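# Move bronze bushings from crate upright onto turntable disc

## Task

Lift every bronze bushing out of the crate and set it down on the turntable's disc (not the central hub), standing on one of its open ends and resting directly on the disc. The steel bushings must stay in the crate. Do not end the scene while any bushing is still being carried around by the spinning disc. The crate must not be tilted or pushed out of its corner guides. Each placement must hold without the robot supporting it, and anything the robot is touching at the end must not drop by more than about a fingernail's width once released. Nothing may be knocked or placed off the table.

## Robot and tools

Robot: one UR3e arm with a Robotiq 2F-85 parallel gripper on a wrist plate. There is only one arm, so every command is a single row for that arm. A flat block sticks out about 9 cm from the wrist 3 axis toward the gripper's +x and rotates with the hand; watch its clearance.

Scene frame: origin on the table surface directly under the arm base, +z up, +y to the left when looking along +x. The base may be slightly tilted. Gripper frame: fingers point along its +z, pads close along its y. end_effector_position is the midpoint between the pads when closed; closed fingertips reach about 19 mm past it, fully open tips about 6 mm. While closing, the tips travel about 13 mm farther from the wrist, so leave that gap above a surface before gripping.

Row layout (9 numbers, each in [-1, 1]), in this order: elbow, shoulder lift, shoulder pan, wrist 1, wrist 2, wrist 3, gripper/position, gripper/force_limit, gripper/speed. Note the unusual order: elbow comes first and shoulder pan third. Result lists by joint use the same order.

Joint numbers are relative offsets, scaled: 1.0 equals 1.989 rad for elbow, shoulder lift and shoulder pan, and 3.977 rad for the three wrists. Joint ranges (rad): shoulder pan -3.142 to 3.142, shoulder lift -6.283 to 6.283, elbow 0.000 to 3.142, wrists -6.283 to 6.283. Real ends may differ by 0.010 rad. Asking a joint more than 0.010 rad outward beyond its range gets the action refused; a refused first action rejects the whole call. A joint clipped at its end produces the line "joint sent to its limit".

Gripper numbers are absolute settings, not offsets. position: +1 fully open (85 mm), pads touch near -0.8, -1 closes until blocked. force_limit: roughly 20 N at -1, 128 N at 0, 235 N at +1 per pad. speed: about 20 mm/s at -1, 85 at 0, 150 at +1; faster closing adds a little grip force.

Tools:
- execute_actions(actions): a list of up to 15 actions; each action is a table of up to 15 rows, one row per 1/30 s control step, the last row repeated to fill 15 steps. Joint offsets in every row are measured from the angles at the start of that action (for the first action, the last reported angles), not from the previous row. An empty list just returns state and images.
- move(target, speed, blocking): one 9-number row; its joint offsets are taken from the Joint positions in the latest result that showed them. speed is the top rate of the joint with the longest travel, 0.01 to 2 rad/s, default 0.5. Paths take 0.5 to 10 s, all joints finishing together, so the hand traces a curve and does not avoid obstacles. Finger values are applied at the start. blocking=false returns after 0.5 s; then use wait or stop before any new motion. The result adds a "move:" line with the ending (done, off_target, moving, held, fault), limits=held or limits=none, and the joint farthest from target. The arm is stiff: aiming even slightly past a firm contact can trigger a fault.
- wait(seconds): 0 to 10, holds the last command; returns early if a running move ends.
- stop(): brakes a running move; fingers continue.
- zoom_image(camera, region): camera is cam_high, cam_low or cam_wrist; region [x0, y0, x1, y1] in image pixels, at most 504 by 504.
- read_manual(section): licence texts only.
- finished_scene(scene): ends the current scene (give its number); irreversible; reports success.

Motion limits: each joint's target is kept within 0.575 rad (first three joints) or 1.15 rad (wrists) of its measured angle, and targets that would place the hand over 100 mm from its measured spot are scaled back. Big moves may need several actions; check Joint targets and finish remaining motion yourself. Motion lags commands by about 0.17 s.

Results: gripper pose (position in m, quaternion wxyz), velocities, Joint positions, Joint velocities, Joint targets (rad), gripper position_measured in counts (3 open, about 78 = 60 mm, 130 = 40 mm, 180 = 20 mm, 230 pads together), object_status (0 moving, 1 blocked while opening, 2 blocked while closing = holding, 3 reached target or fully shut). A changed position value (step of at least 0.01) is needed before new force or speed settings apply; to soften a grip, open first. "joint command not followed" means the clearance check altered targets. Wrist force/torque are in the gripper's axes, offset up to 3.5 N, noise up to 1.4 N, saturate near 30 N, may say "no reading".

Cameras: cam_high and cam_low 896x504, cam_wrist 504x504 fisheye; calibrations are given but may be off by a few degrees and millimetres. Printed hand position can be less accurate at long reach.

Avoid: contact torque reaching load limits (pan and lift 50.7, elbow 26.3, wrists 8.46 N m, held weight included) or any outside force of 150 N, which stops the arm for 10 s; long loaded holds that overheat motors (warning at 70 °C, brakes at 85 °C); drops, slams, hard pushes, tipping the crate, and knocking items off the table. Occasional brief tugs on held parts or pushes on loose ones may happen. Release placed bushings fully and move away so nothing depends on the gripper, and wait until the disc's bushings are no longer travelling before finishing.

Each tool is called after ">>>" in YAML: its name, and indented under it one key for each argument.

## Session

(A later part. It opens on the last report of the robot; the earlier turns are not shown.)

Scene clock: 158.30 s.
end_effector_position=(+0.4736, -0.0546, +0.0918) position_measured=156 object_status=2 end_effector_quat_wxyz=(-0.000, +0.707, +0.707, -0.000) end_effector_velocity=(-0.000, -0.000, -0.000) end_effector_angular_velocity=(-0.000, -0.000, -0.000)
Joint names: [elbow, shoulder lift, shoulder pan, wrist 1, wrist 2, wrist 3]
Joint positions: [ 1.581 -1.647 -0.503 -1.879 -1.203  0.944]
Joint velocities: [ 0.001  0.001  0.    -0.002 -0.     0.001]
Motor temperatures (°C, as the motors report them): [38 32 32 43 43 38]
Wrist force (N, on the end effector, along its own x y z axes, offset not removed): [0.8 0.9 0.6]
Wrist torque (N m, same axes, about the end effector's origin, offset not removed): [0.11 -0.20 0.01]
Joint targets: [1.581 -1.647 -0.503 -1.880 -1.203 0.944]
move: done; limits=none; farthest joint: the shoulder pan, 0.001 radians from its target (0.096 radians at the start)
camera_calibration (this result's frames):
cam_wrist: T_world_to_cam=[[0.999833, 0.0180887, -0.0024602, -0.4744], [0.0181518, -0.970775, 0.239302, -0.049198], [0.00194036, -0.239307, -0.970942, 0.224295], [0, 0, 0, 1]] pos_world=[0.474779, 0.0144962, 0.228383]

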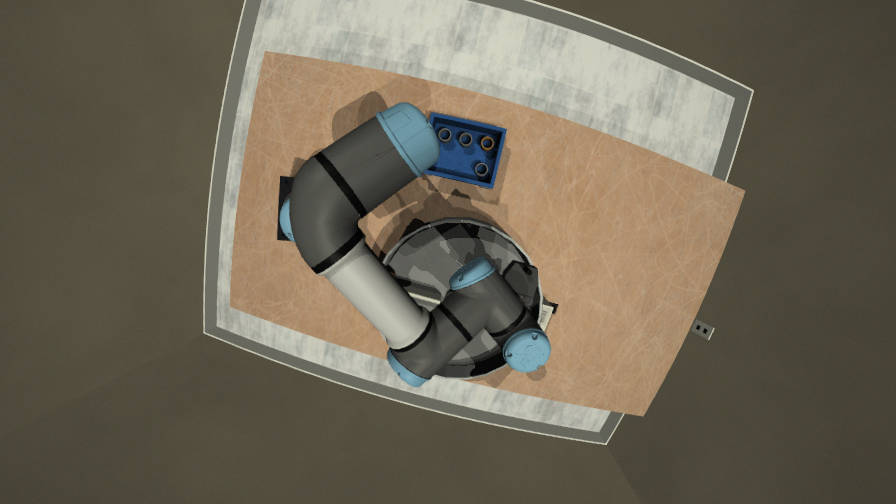

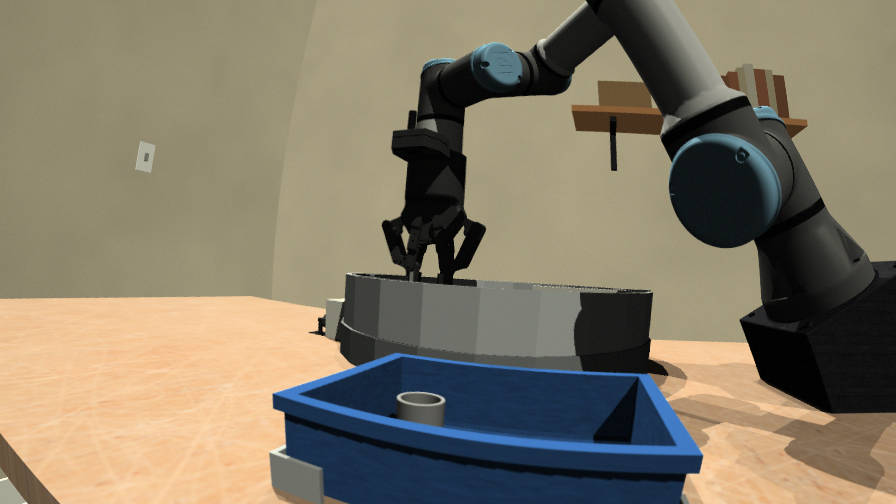

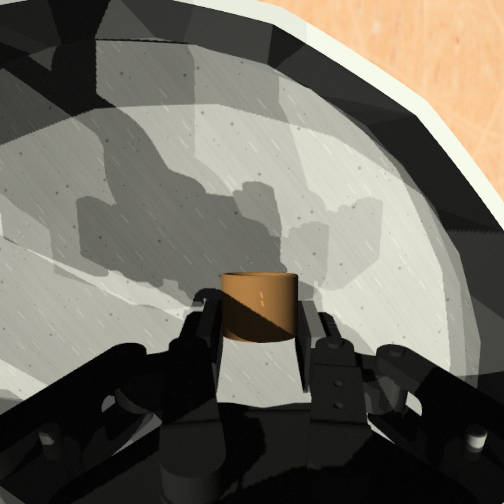

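>>> move:
  target: [-0.1003,-0.0558,-0.0482,0.087,0.0088,-0.0238,-1,-0.5,0]
  speed: 0.4

>>> move:
  target: [0.1175,0.1264,0.372,-0.1733,-0.278,0.1815,-1,-0.5,0]
  speed: 0.3

Scene clock: 185.97 s.
end_effector_position=(+0.4706, -0.0497, +0.1601) position_measured=156 object_status=2 end_effector_quat_wxyz=(+0.000, +0.708, +0.706, +0.001) end_effector_velocity=(-0.000, -0.000, +0.000) end_effector_angular_velocity=(-0.000, +0.000, -0.001)
Joint names: [elbow, shoulder lift, shoulder pan, wrist 1, wrist 2, wrist 3]
Joint positions: [ 1.382 -1.758 -0.598 -1.534 -1.168  0.849]
Joint velocities: [-0.001 -0.001 -0.001  0.002  0.    -0.001]
Motor temperatures (°C, as the motors report them): [38 32 32 43 43 38]
Wrist force (N, on the end effector, along its own x y z axes, offset not removed): [0.3 1.4 0.7]
Wrist torque (N m, same axes, about the end effector's origin, offset not removed): [0.18 -0.05 0.02]
Joint targets: [1.382 -1.758 -0.599 -1.533 -1.168 0.849]
move: done; limits=none; farthest joint: the wrist 1, 0.001 radians from its target (0.347 radians at the start)
camera_calibration (this result's frames):
cam_wrist: T_world_to_cam=[[0.999869, 0.016145, -0.000873756, -0.471694], [0.0158869, -0.970968, 0.238683, -0.059622], [0.00300514, -0.238665, -0.971097, 0.291338], [0, 0, 0, 1]] pos_world=[0.471704, 0.0192567, 0.296736]

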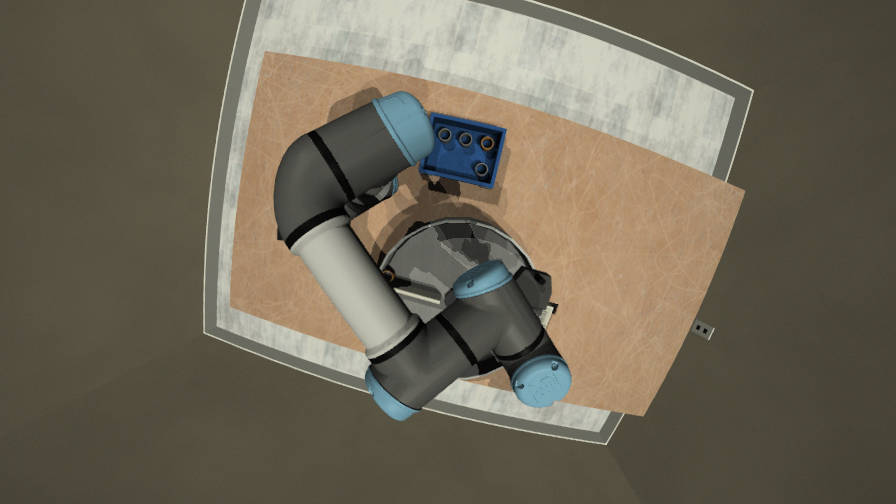

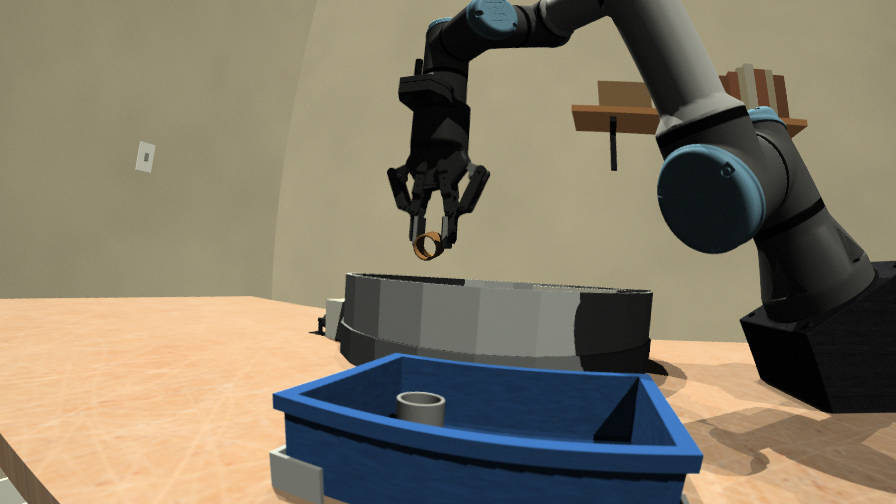

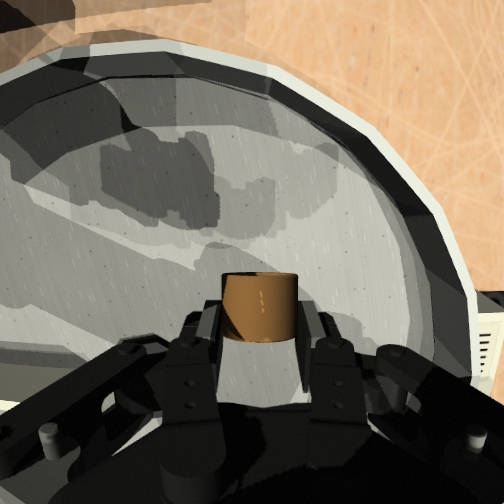

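Scene clock: 190.23 s.
end_effector_position=(+0.4706, -0.0506, +0.1299) position_measured=156 object_status=2 end_effector_quat_wxyz=(+0.277, +0.667, +0.639, -0.265) end_effector_velocity=(+0.000, +0.000, +0.000) end_effector_angular_velocity=(-0.001, -0.002, +0.000)
Joint names: [elbow, shoulder lift, shoulder pan, wrist 1, wrist 2, wrist 3]
Joint positions: [ 1.615 -1.507  0.141 -2.223 -2.273  1.571]
Joint velocities: [ 0.     0.     0.002 -0.001 -0.002  0.002]
Motor temperatures (°C, as the motors report them): [38 32 32 43 43 38]
Wrist force (N, on the end effector, along its own x y z axes, offset not removed): [1.2 1.4 0.0]
Wrist torque (N m, same axes, about the end effector's origin, offset not removed): [0.18 -0.15 0.00]
Joint targets: [1.615 -1.507 0.141 -2.223 -2.273 1.571]
move: done; limits=none; farthest joint: the shoulder pan, 0.001 radians from its target (0.740 radians at the start)
camera_calibration (this result's frames):
cam_wrist: T_world_to_cam=[[0.999714, -0.0180313, 0.015688, -0.475561], [-0.0227501, -0.516706, 0.85586, -0.0922185], [-0.00732615, -0.855973, -0.516969, 0.176443], [0, 0, 0, 1]] pos_world=[0.47462, 0.0948053, 0.177602]

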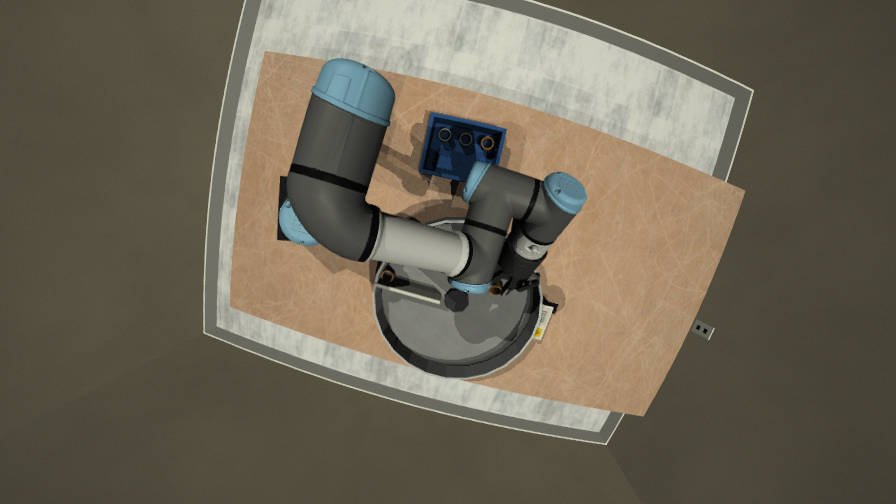

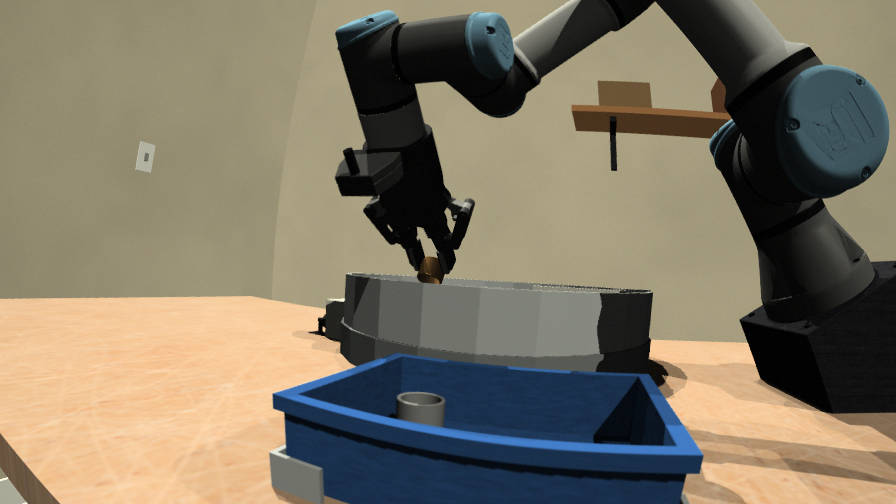

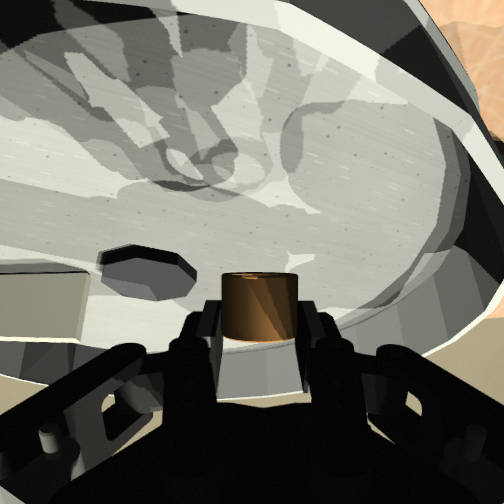

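>>> move:
  target: [0.014,0.033,0.0034,-0.0224,-0.001,0,-1,-0.5,0]
  speed: 0.1

Scene clock: 200.80 s.
end_effector_position=(+0.4707, -0.0506, +0.1052) position_measured=156 object_status=2 end_effector_quat_wxyz=(+0.276, +0.664, +0.642, -0.266) end_effector_velocity=(+0.000, +0.000, -0.000) end_effector_angular_velocity=(+0.000, -0.001, +0.000)
Joint names: [elbow, shoulder lift, shoulder pan, wrist 1, wrist 2, wrist 3]
Joint positions: [ 1.643 -1.441  0.148 -2.311 -2.277  1.571]
Joint velocities: [ 0.     0.002  0.001 -0.002 -0.     0.   ]
Motor temperatures (°C, as the motors report them): [38 32 32 43 43 38]
Wrist force (N, on the end effector, along its own x y z axes, offset not removed): [0.4 1.2 1.4]
Wrist torque (N m, same axes, about the end effector's origin, offset not removed): [0.17 -0.04 0.01]
Joint targets: [1.643 -1.441 0.148 -2.312 -2.277 1.571]
move: done; limits=none; farthest joint: the wrist 1, 0.001 radians from its target (0.089 radians at the start)
camera_calibration (this result's frames):
cam_wrist: T_world_to_cam=[[0.999861, -0.0126362, 0.0108695, -0.474551], [-0.0158338, -0.516369, 0.85622, -0.074422], [-0.00520669, -0.856273, -0.516498, 0.162606], [0, 0, 0, 1]] pos_world=[0.474153, 0.0948097, 0.152865]

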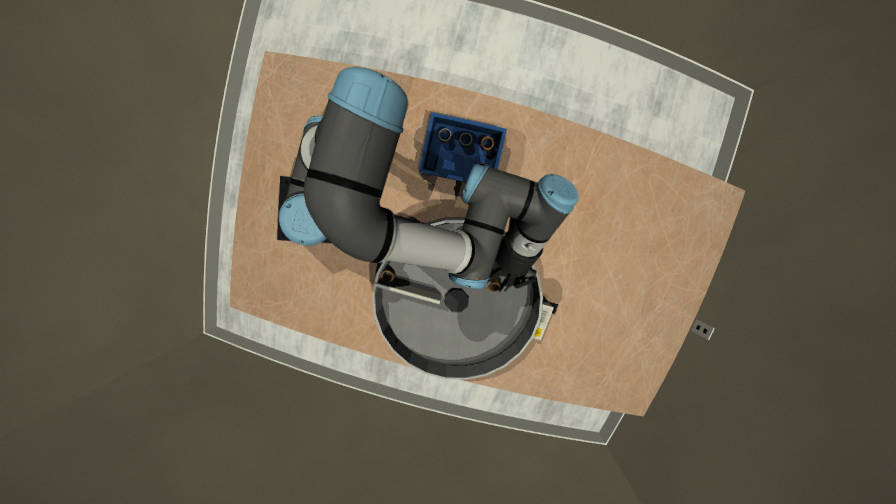

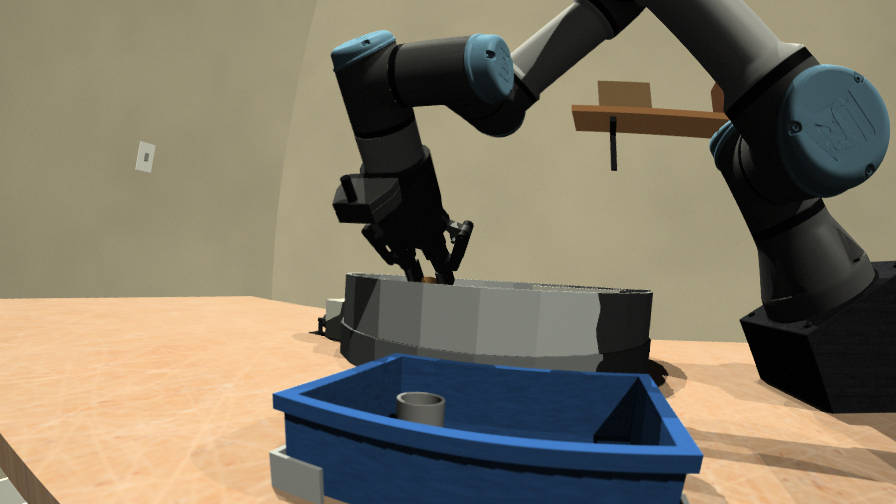

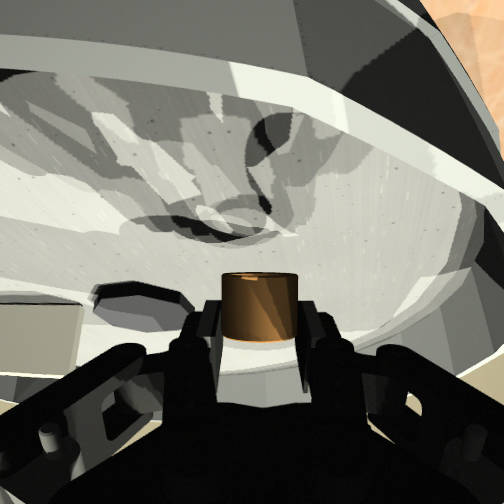

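No contact yet; continue down slowly 8 mm.

>>> move:
  target: [0.0045,0.0106,0.0011,-0.0072,-0.0003,0,-1,-0.5,0]
  speed: 0.05

Scene clock: 203.17 s.
end_effector_position=(+0.4703, -0.0506, +0.0974) position_measured=156 object_status=2 end_effector_quat_wxyz=(+0.276, +0.663, +0.643, -0.266) end_effector_velocity=(-0.000, -0.001, -0.001) end_effector_angular_velocity=(-0.000, +0.001, -0.001)
Joint names: [elbow, shoulder lift, shoulder pan, wrist 1, wrist 2, wrist 3]
Joint positions: [ 1.652 -1.42   0.15  -2.34  -2.278  1.571]
Joint velocities: [ 0.001  0.002 -0.001 -0.002  0.     0.   ]
Motor temperatures (°C, as the motors report them): [38 32 32 43 43 38]
Wrist force (N, on the end effector, along its own x y z axes, offset not removed): [1.2 0.3 0.5]
Wrist torque (N m, same axes, about the end effector's origin, offset not removed): [-0.01 -0.12 0.02]
Joint targets: [1.652 -1.420 0.150 -2.340 -2.278 1.571]
move: done; limits=none; farthest joint: the shoulder pan, 0.000 radians from its target (0.002 radians at the start)
camera_calibration (this result's frames):
cam_wrist: T_world_to_cam=[[0.999897, -0.0108912, 0.00934793, -0.473848], [-0.0136293, -0.516327, 0.856283, -0.0687498], [-0.00449938, -0.856322, -0.516422, 0.158278], [0, 0, 0, 1]] pos_world=[0.473575, 0.0948788, 0.145037]

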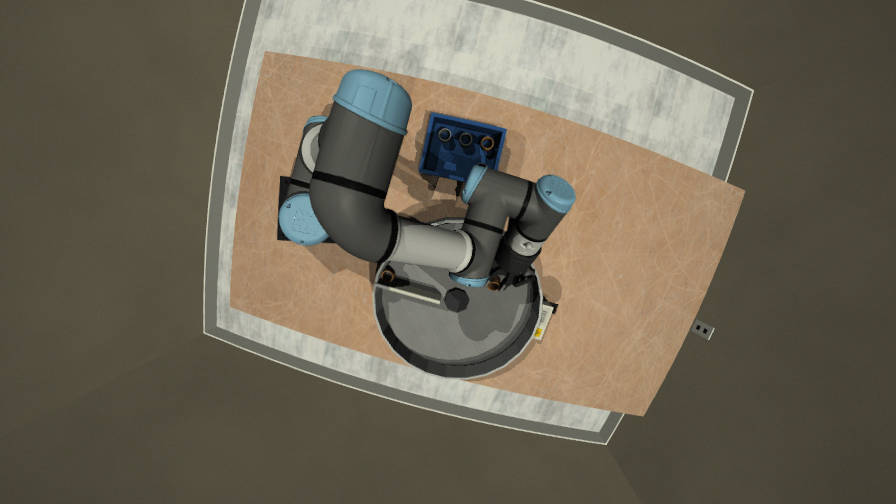

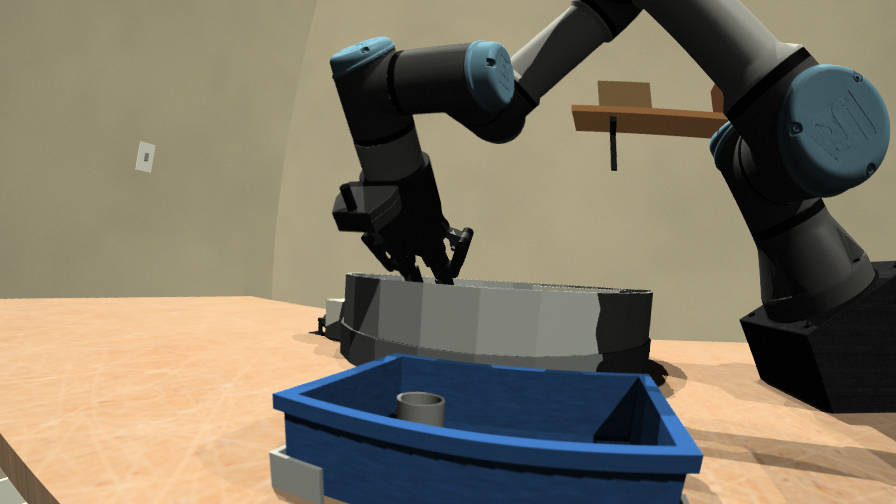

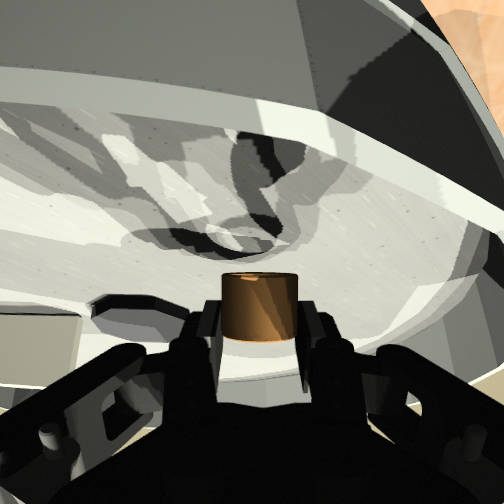

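>>> move:
  target: [0.0045,0.0106,0.0011,-0.0072,-0.0003,0,-1,-0.5,0]
  speed: 0.05

Scene clock: 205.70 s.
end_effector_position=(+0.4698, -0.0505, +0.0897) position_measured=156 object_status=2 end_effector_quat_wxyz=(+0.276, +0.663, +0.643, -0.267) end_effector_velocity=(-0.000, -0.000, -0.001) end_effector_angular_velocity=(+0.000, +0.000, -0.000)
Joint names: [elbow, shoulder lift, shoulder pan, wrist 1, wrist 2, wrist 3]
Joint positions: [ 1.661 -1.399  0.152 -2.368 -2.28   1.571]
Joint velocities: [ 0.001  0.002  0.    -0.002  0.     0.   ]
Motor temperatures (°C, as the motors report them): [38 32 32 43 43 38]
Wrist force (N, on the end effector, along its own x y z axes, offset not removed): [-1.4 1.8 -2.8]
Wrist torque (N m, same axes, about the end effector's origin, offset not removed): [0.26 -0.27 -0.03]
Joint targets: [1.661 -1.399 0.152 -2.369 -2.280 1.571]
move: done; limits=none; farthest joint: the shoulder lift, 0.001 radians from its target (0.021 radians at the start)
camera_calibration (this result's frames):
cam_wrist: T_world_to_cam=[[0.999926, -0.0091323, 0.00805086, -0.473033], [-0.0116096, -0.516188, 0.856396, -0.0630896], [-0.00366511, -0.856426, -0.516256, 0.153948], [0, 0, 0, 1]] pos_world=[0.47283, 0.094959, 0.137315]

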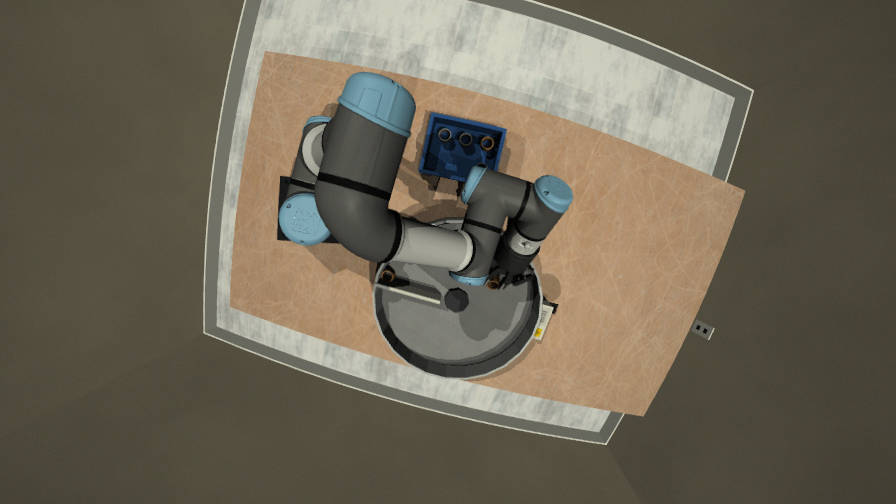

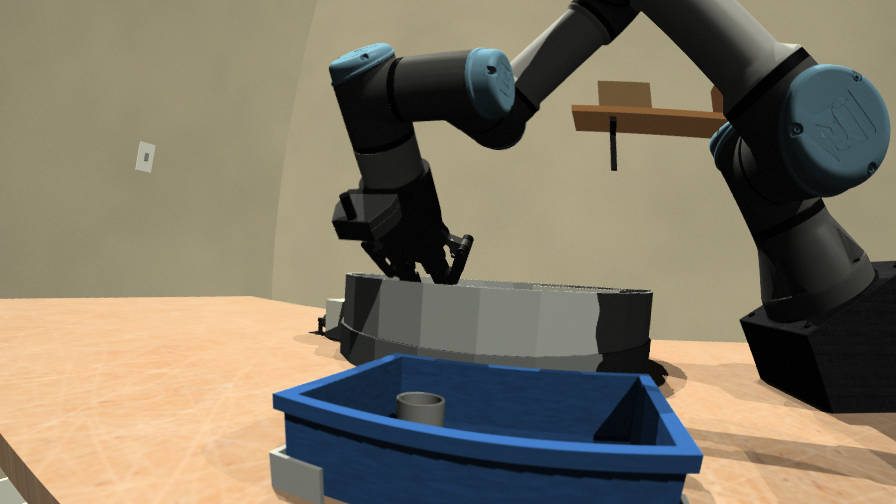

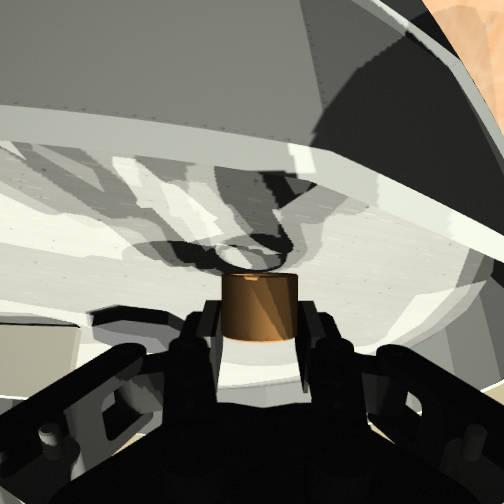

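>>> execute_actions:
  actions:
    - [[0,0,0,0,0,0,0.3,-0.5,0]]

>>> move:
  target: [-0.023,-0.0542,-0.0056,0.0368,0.0016,0,0.3,-0.5,0]
  speed: 0.5

>>> move:
  target: [-0.1175,-0.1264,-0.372,0.1733,0.278,-0.1815,0.03,-0.5,0]
  speed: 1

Scene clock: 209.73 s.
end_effector_position=(+0.4698, -0.0505, +0.0897) position_measured=91 object_status=0 end_effector_quat_wxyz=(+0.276, +0.663, +0.643, -0.267) end_effector_velocity=(+0.000, +0.000, +0.000) end_effector_angular_velocity=(-0.000, -0.001, +0.000)
Joint names: [elbow, shoulder lift, shoulder pan, wrist 1, wrist 2, wrist 3]
Joint positions: [ 1.661 -1.399  0.152 -2.368 -2.28   1.571]
Joint velocities: [-0.001 -0.001  0.     0.    -0.    -0.   ]
Motor temperatures (°C, as the motors report them): [38 32 32 43 43 38]
Wrist force (N, on the end effector, along its own x y z axes, offset not removed): [1.2 1.3 -0.4]
Wrist torque (N m, same axes, about the end effector's origin, offset not removed): [0.16 -0.18 0.02]
Joint targets: [1.661 -1.399 0.152 -2.368 -2.280 1.571]
camera_calibration (this result's frames):
cam_wrist: T_world_to_cam=[[0.999927, -0.00911996, 0.00789507, -0.472993], [-0.0114698, -0.516206, 0.856388, -0.0630975], [-0.00373474, -0.856416, -0.516273, 0.153957], [0, 0, 0, 1]] pos_world=[0.47281, 0.0949661, 0.137254]

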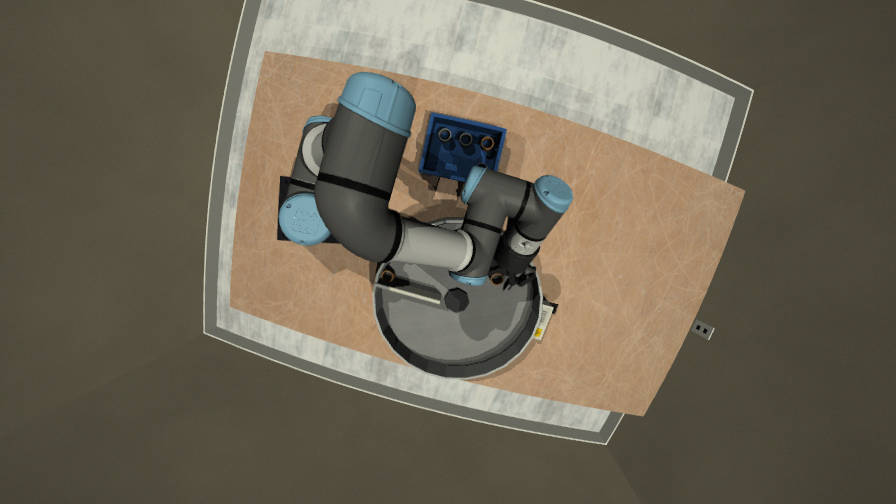

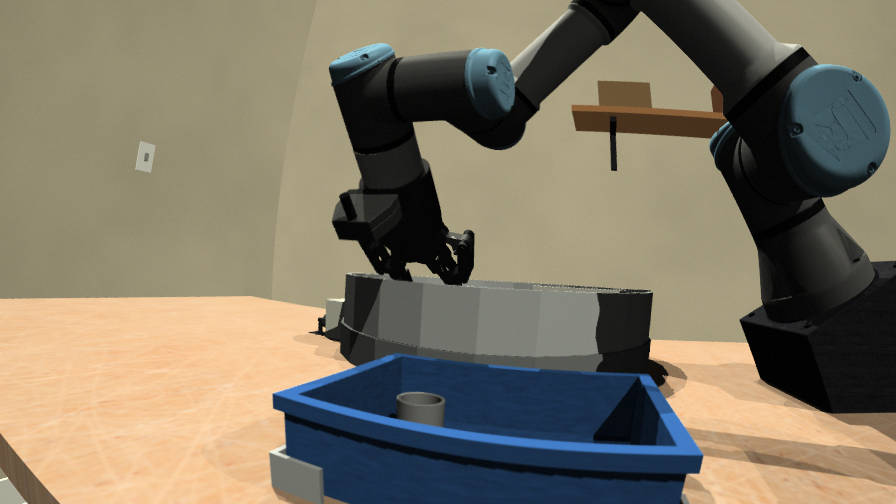

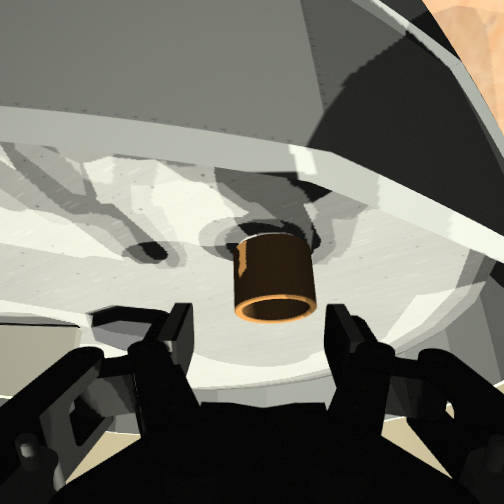

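Scene clock: 210.73 s.
end_effector_position=(+0.4707, -0.0506, +0.1301) position_measured=91 object_status=3 end_effector_quat_wxyz=(+0.277, +0.667, +0.639, -0.265) end_effector_velocity=(+0.000, -0.000, +0.001) end_effector_angular_velocity=(+0.000, -0.001, -0.000)
Joint names: [elbow, shoulder lift, shoulder pan, wrist 1, wrist 2, wrist 3]
Joint positions: [ 1.615 -1.507  0.141 -2.222 -2.273  1.571]
Joint velocities: [-0.001 -0.002 -0.     0.002  0.    -0.   ]
Motor temperatures (°C, as the motors report them): [38 32 32 43 43 38]
Wrist force (N, on the end effector, along its own x y z axes, offset not removed): [0.9 1.5 -0.7]
Wrist torque (N m, same axes, about the end effector's origin, offset not removed): [0.21 -0.13 0.04]
Joint targets: [1.615 -1.507 0.141 -2.222 -2.273 1.571]
move: done; limits=none; farthest joint: the wrist 1, 0.001 radians from its target (0.147 radians at the start)
camera_calibration (this result's frames):
cam_wrist: T_world_to_cam=[[0.999713, -0.0180406, 0.0157812, -0.475594], [-0.0228341, -0.516632, 0.855903, -0.0923256], [-0.00728794, -0.856017, -0.516896, 0.17649], [0, 0, 0, 1]] pos_world=[0.474635, 0.0948002, 0.177754]

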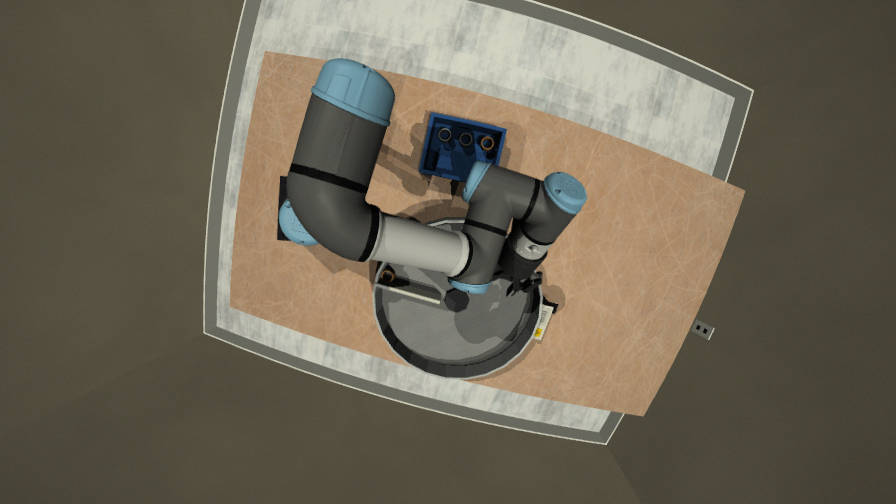

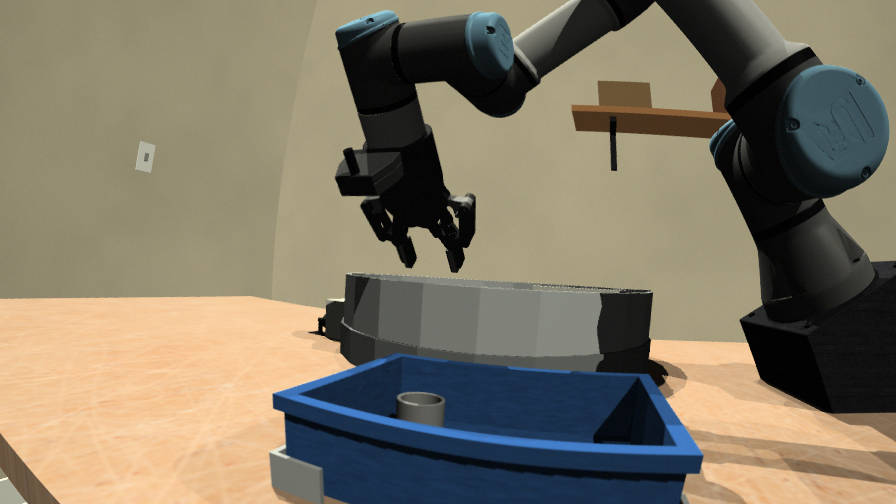

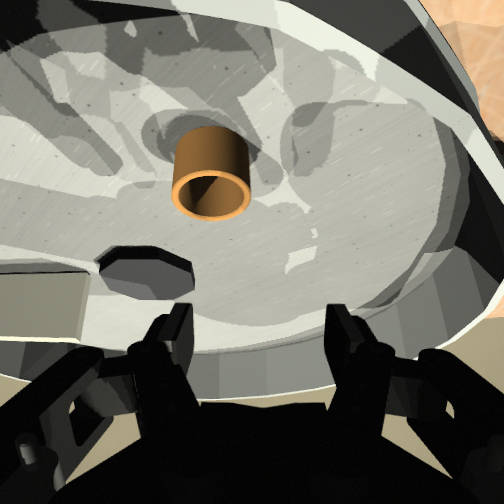

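Scene clock: 212.63 s.
end_effector_position=(+0.4706, -0.0497, +0.1602) position_measured=126 object_status=3 end_effector_quat_wxyz=(+0.000, +0.708, +0.706, +0.000) end_effector_velocity=(+0.000, +0.000, +0.000) end_effector_angular_velocity=(+0.001, -0.002, +0.000)
Joint names: [elbow, shoulder lift, shoulder pan, wrist 1, wrist 2, wrist 3]
Joint positions: [ 1.382 -1.758 -0.598 -1.533 -1.168  0.849]
Joint velocities: [-0.    -0.001 -0.002  0.001  0.002 -0.002]
Motor temperatures (°C, as the motors report them): [38 32 32 43 43 38]
Wrist force (N, on the end effector, along its own x y z axes, offset not removed): [0.5 0.8 1.2]
Wrist torque (N m, same axes, about the end effector's origin, offset not removed): [0.06 -0.08 0.03]
Joint targets: [1.381 -1.758 -0.599 -1.533 -1.168 0.849]
move: done; limits=none; farthest joint: the wrist 2, 0.001 radians from its target (1.106 radians at the start)
camera_calibration (this result's frames):
cam_wrist: T_world_to_cam=[[0.999869, 0.016167, -0.000859853, -0.471671], [0.0159046, -0.97094, 0.238796, -0.0596176], [0.00302574, -0.238778, -0.971069, 0.291458], [0, 0, 0, 1]] pos_world=[0.471676, 0.0193343, 0.296857]

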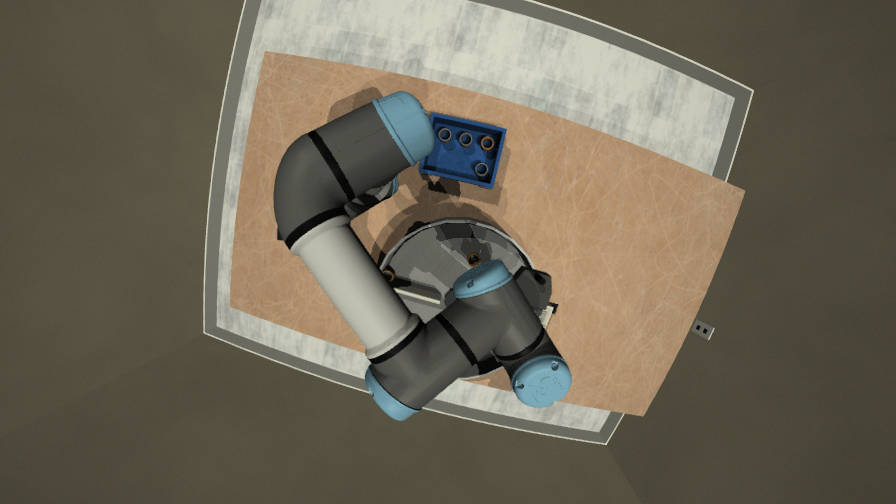

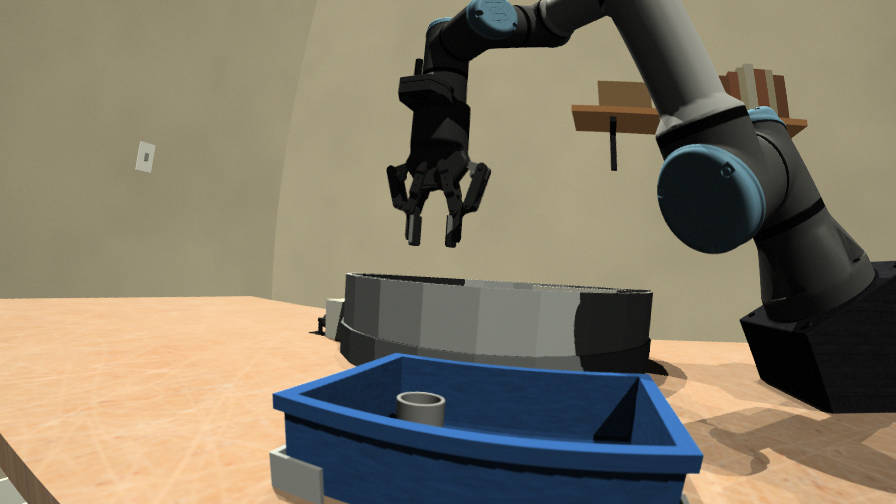

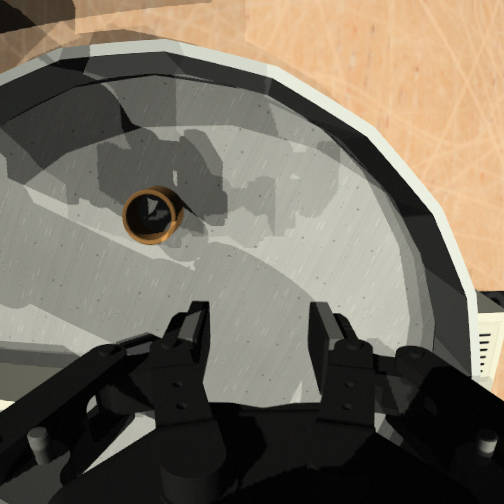

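>>> move:
  target: [0.1146,0.0508,0.6604,-0.1192,-0.151,0.082,0.03,-0.5,0]
  speed: 1

>>> move:
  target: [0.0822,0.0936,-0.0267,-0.0902,0.0062,-0.012,0.03,-0.5,0]
  speed: 0.4

Scene clock: 230.70 s.
end_effector_position=(+0.3609, +0.2688, +0.1399) position_measured=126 object_status=3 end_effector_quat_wxyz=(+0.000, +0.345, +0.939, -0.000) end_effector_velocity=(+0.000, +0.001, +0.001) end_effector_angular_velocity=(+0.002, -0.003, +0.001)
Joint names: [elbow, shoulder lift, shoulder pan, wrist 1, wrist 2, wrist 3]
Joint positions: [ 1.609 -1.657  0.715 -2.007 -1.768  1.175]
Joint velocities: [-0.002 -0.     0.003 -0.001 -0.001  0.001]
Motor temperatures (°C, as the motors report them): [38 32 32 43 43 38]
Wrist force (N, on the end effector, along its own x y z axes, offset not removed): [0.2 0.8 0.4]
Wrist torque (N m, same axes, about the end effector's origin, offset not removed): [0.07 -0.05 -0.01]
Joint targets: [1.609 -1.657 0.715 -2.007 -1.768 1.175]
move: done; limits=none; farthest joint: the shoulder pan, 0.001 radians from its target (1.314 radians at the start)
camera_calibration (this result's frames):
cam_wrist: T_world_to_cam=[[0.633651, 0.773617, -0.00201393, -0.438451], [0.75136, -0.614797, 0.239755, -0.105036], [0.18424, -0.153434, -0.970831, 0.259737], [0, 0, 0, 1]] pos_world=[0.308891, 0.314469, 0.276461]

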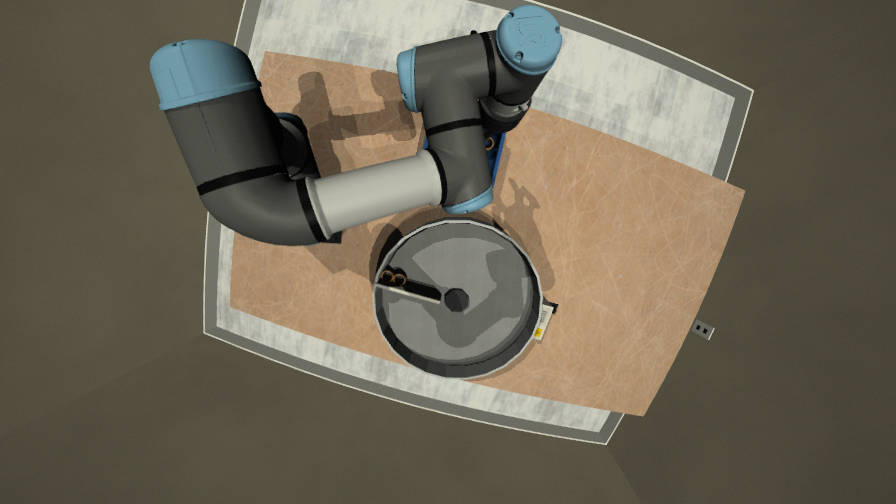

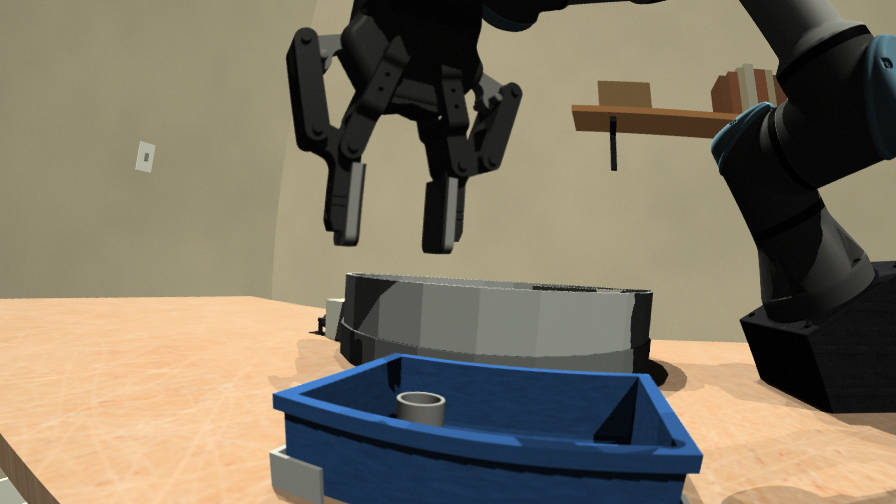

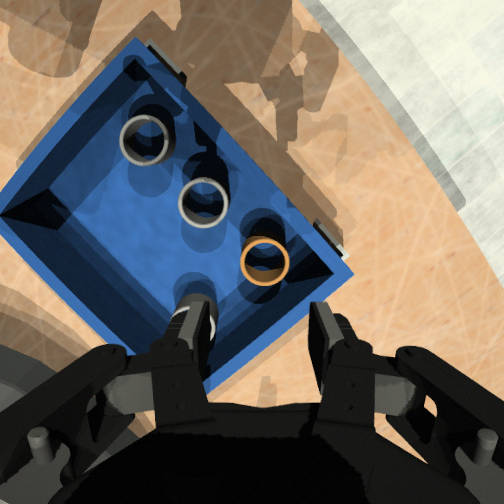

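Scene clock: 232.23 s.
end_effector_position=(+0.3636, +0.2707, +0.0541) position_measured=126 object_status=3 end_effector_quat_wxyz=(+0.001, +0.345, +0.939, -0.000) end_effector_velocity=(-0.000, +0.000, -0.000) end_effector_angular_velocity=(+0.000, -0.000, +0.000)
Joint names: [elbow, shoulder lift, shoulder pan, wrist 1, wrist 2, wrist 3]
Joint positions: [ 1.773 -1.471  0.661 -2.366 -1.744  1.128]
Joint velocities: [ 0.001  0.001  0.    -0.002  0.    -0.   ]
Motor temperatures (°C, as the motors report them): [38 32 32 43 43 38]
Wrist force (N, on the end effector, along its own x y z axes, offset not removed): [1.3 1.2 0.7]
Wrist torque (N m, same axes, about the end effector's origin, offset not removed): [0.16 -0.24 0.03]
Joint targets: [1.773 -1.471 0.661 -2.366 -1.744 1.128]
move: done; limits=none; farthest joint: the shoulder pan, 0.000 radians from its target (0.053 radians at the start)
camera_calibration (this result's frames):
cam_wrist: T_world_to_cam=[[0.63368, 0.773593, -0.00179554, -0.441826], [0.75123, -0.614804, 0.240145, -0.0852932], [0.184671, -0.153524, -0.970735, 0.176068], [0, 0, 0, 1]] pos_world=[0.311537, 0.316386, 0.190605]

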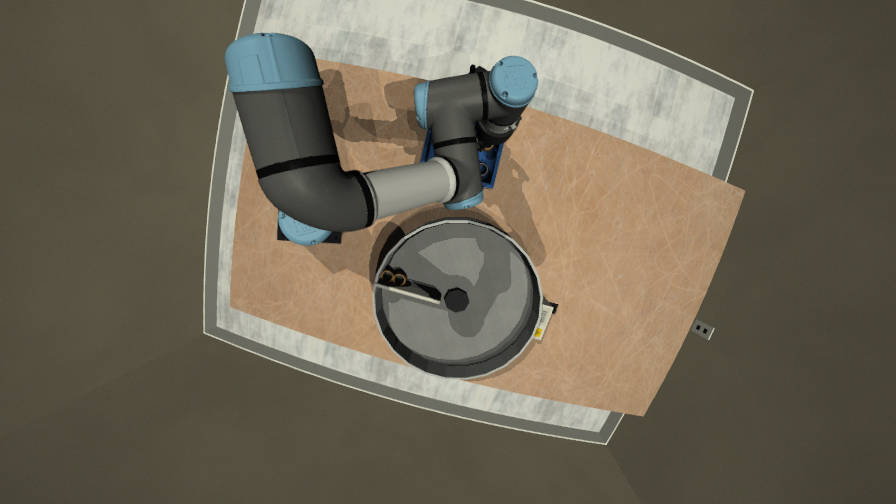

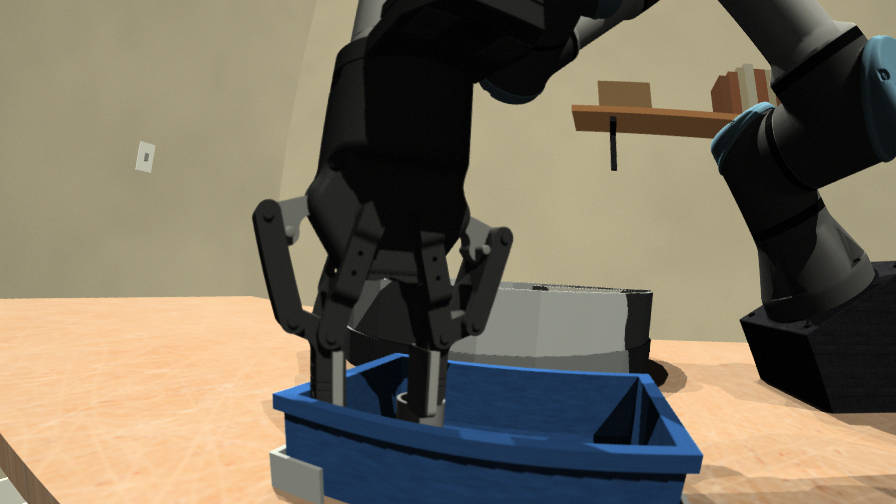

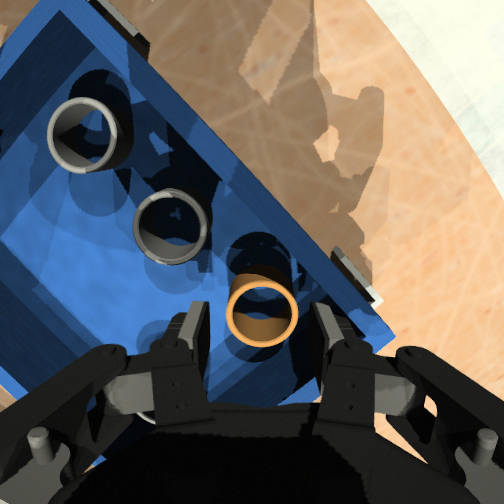

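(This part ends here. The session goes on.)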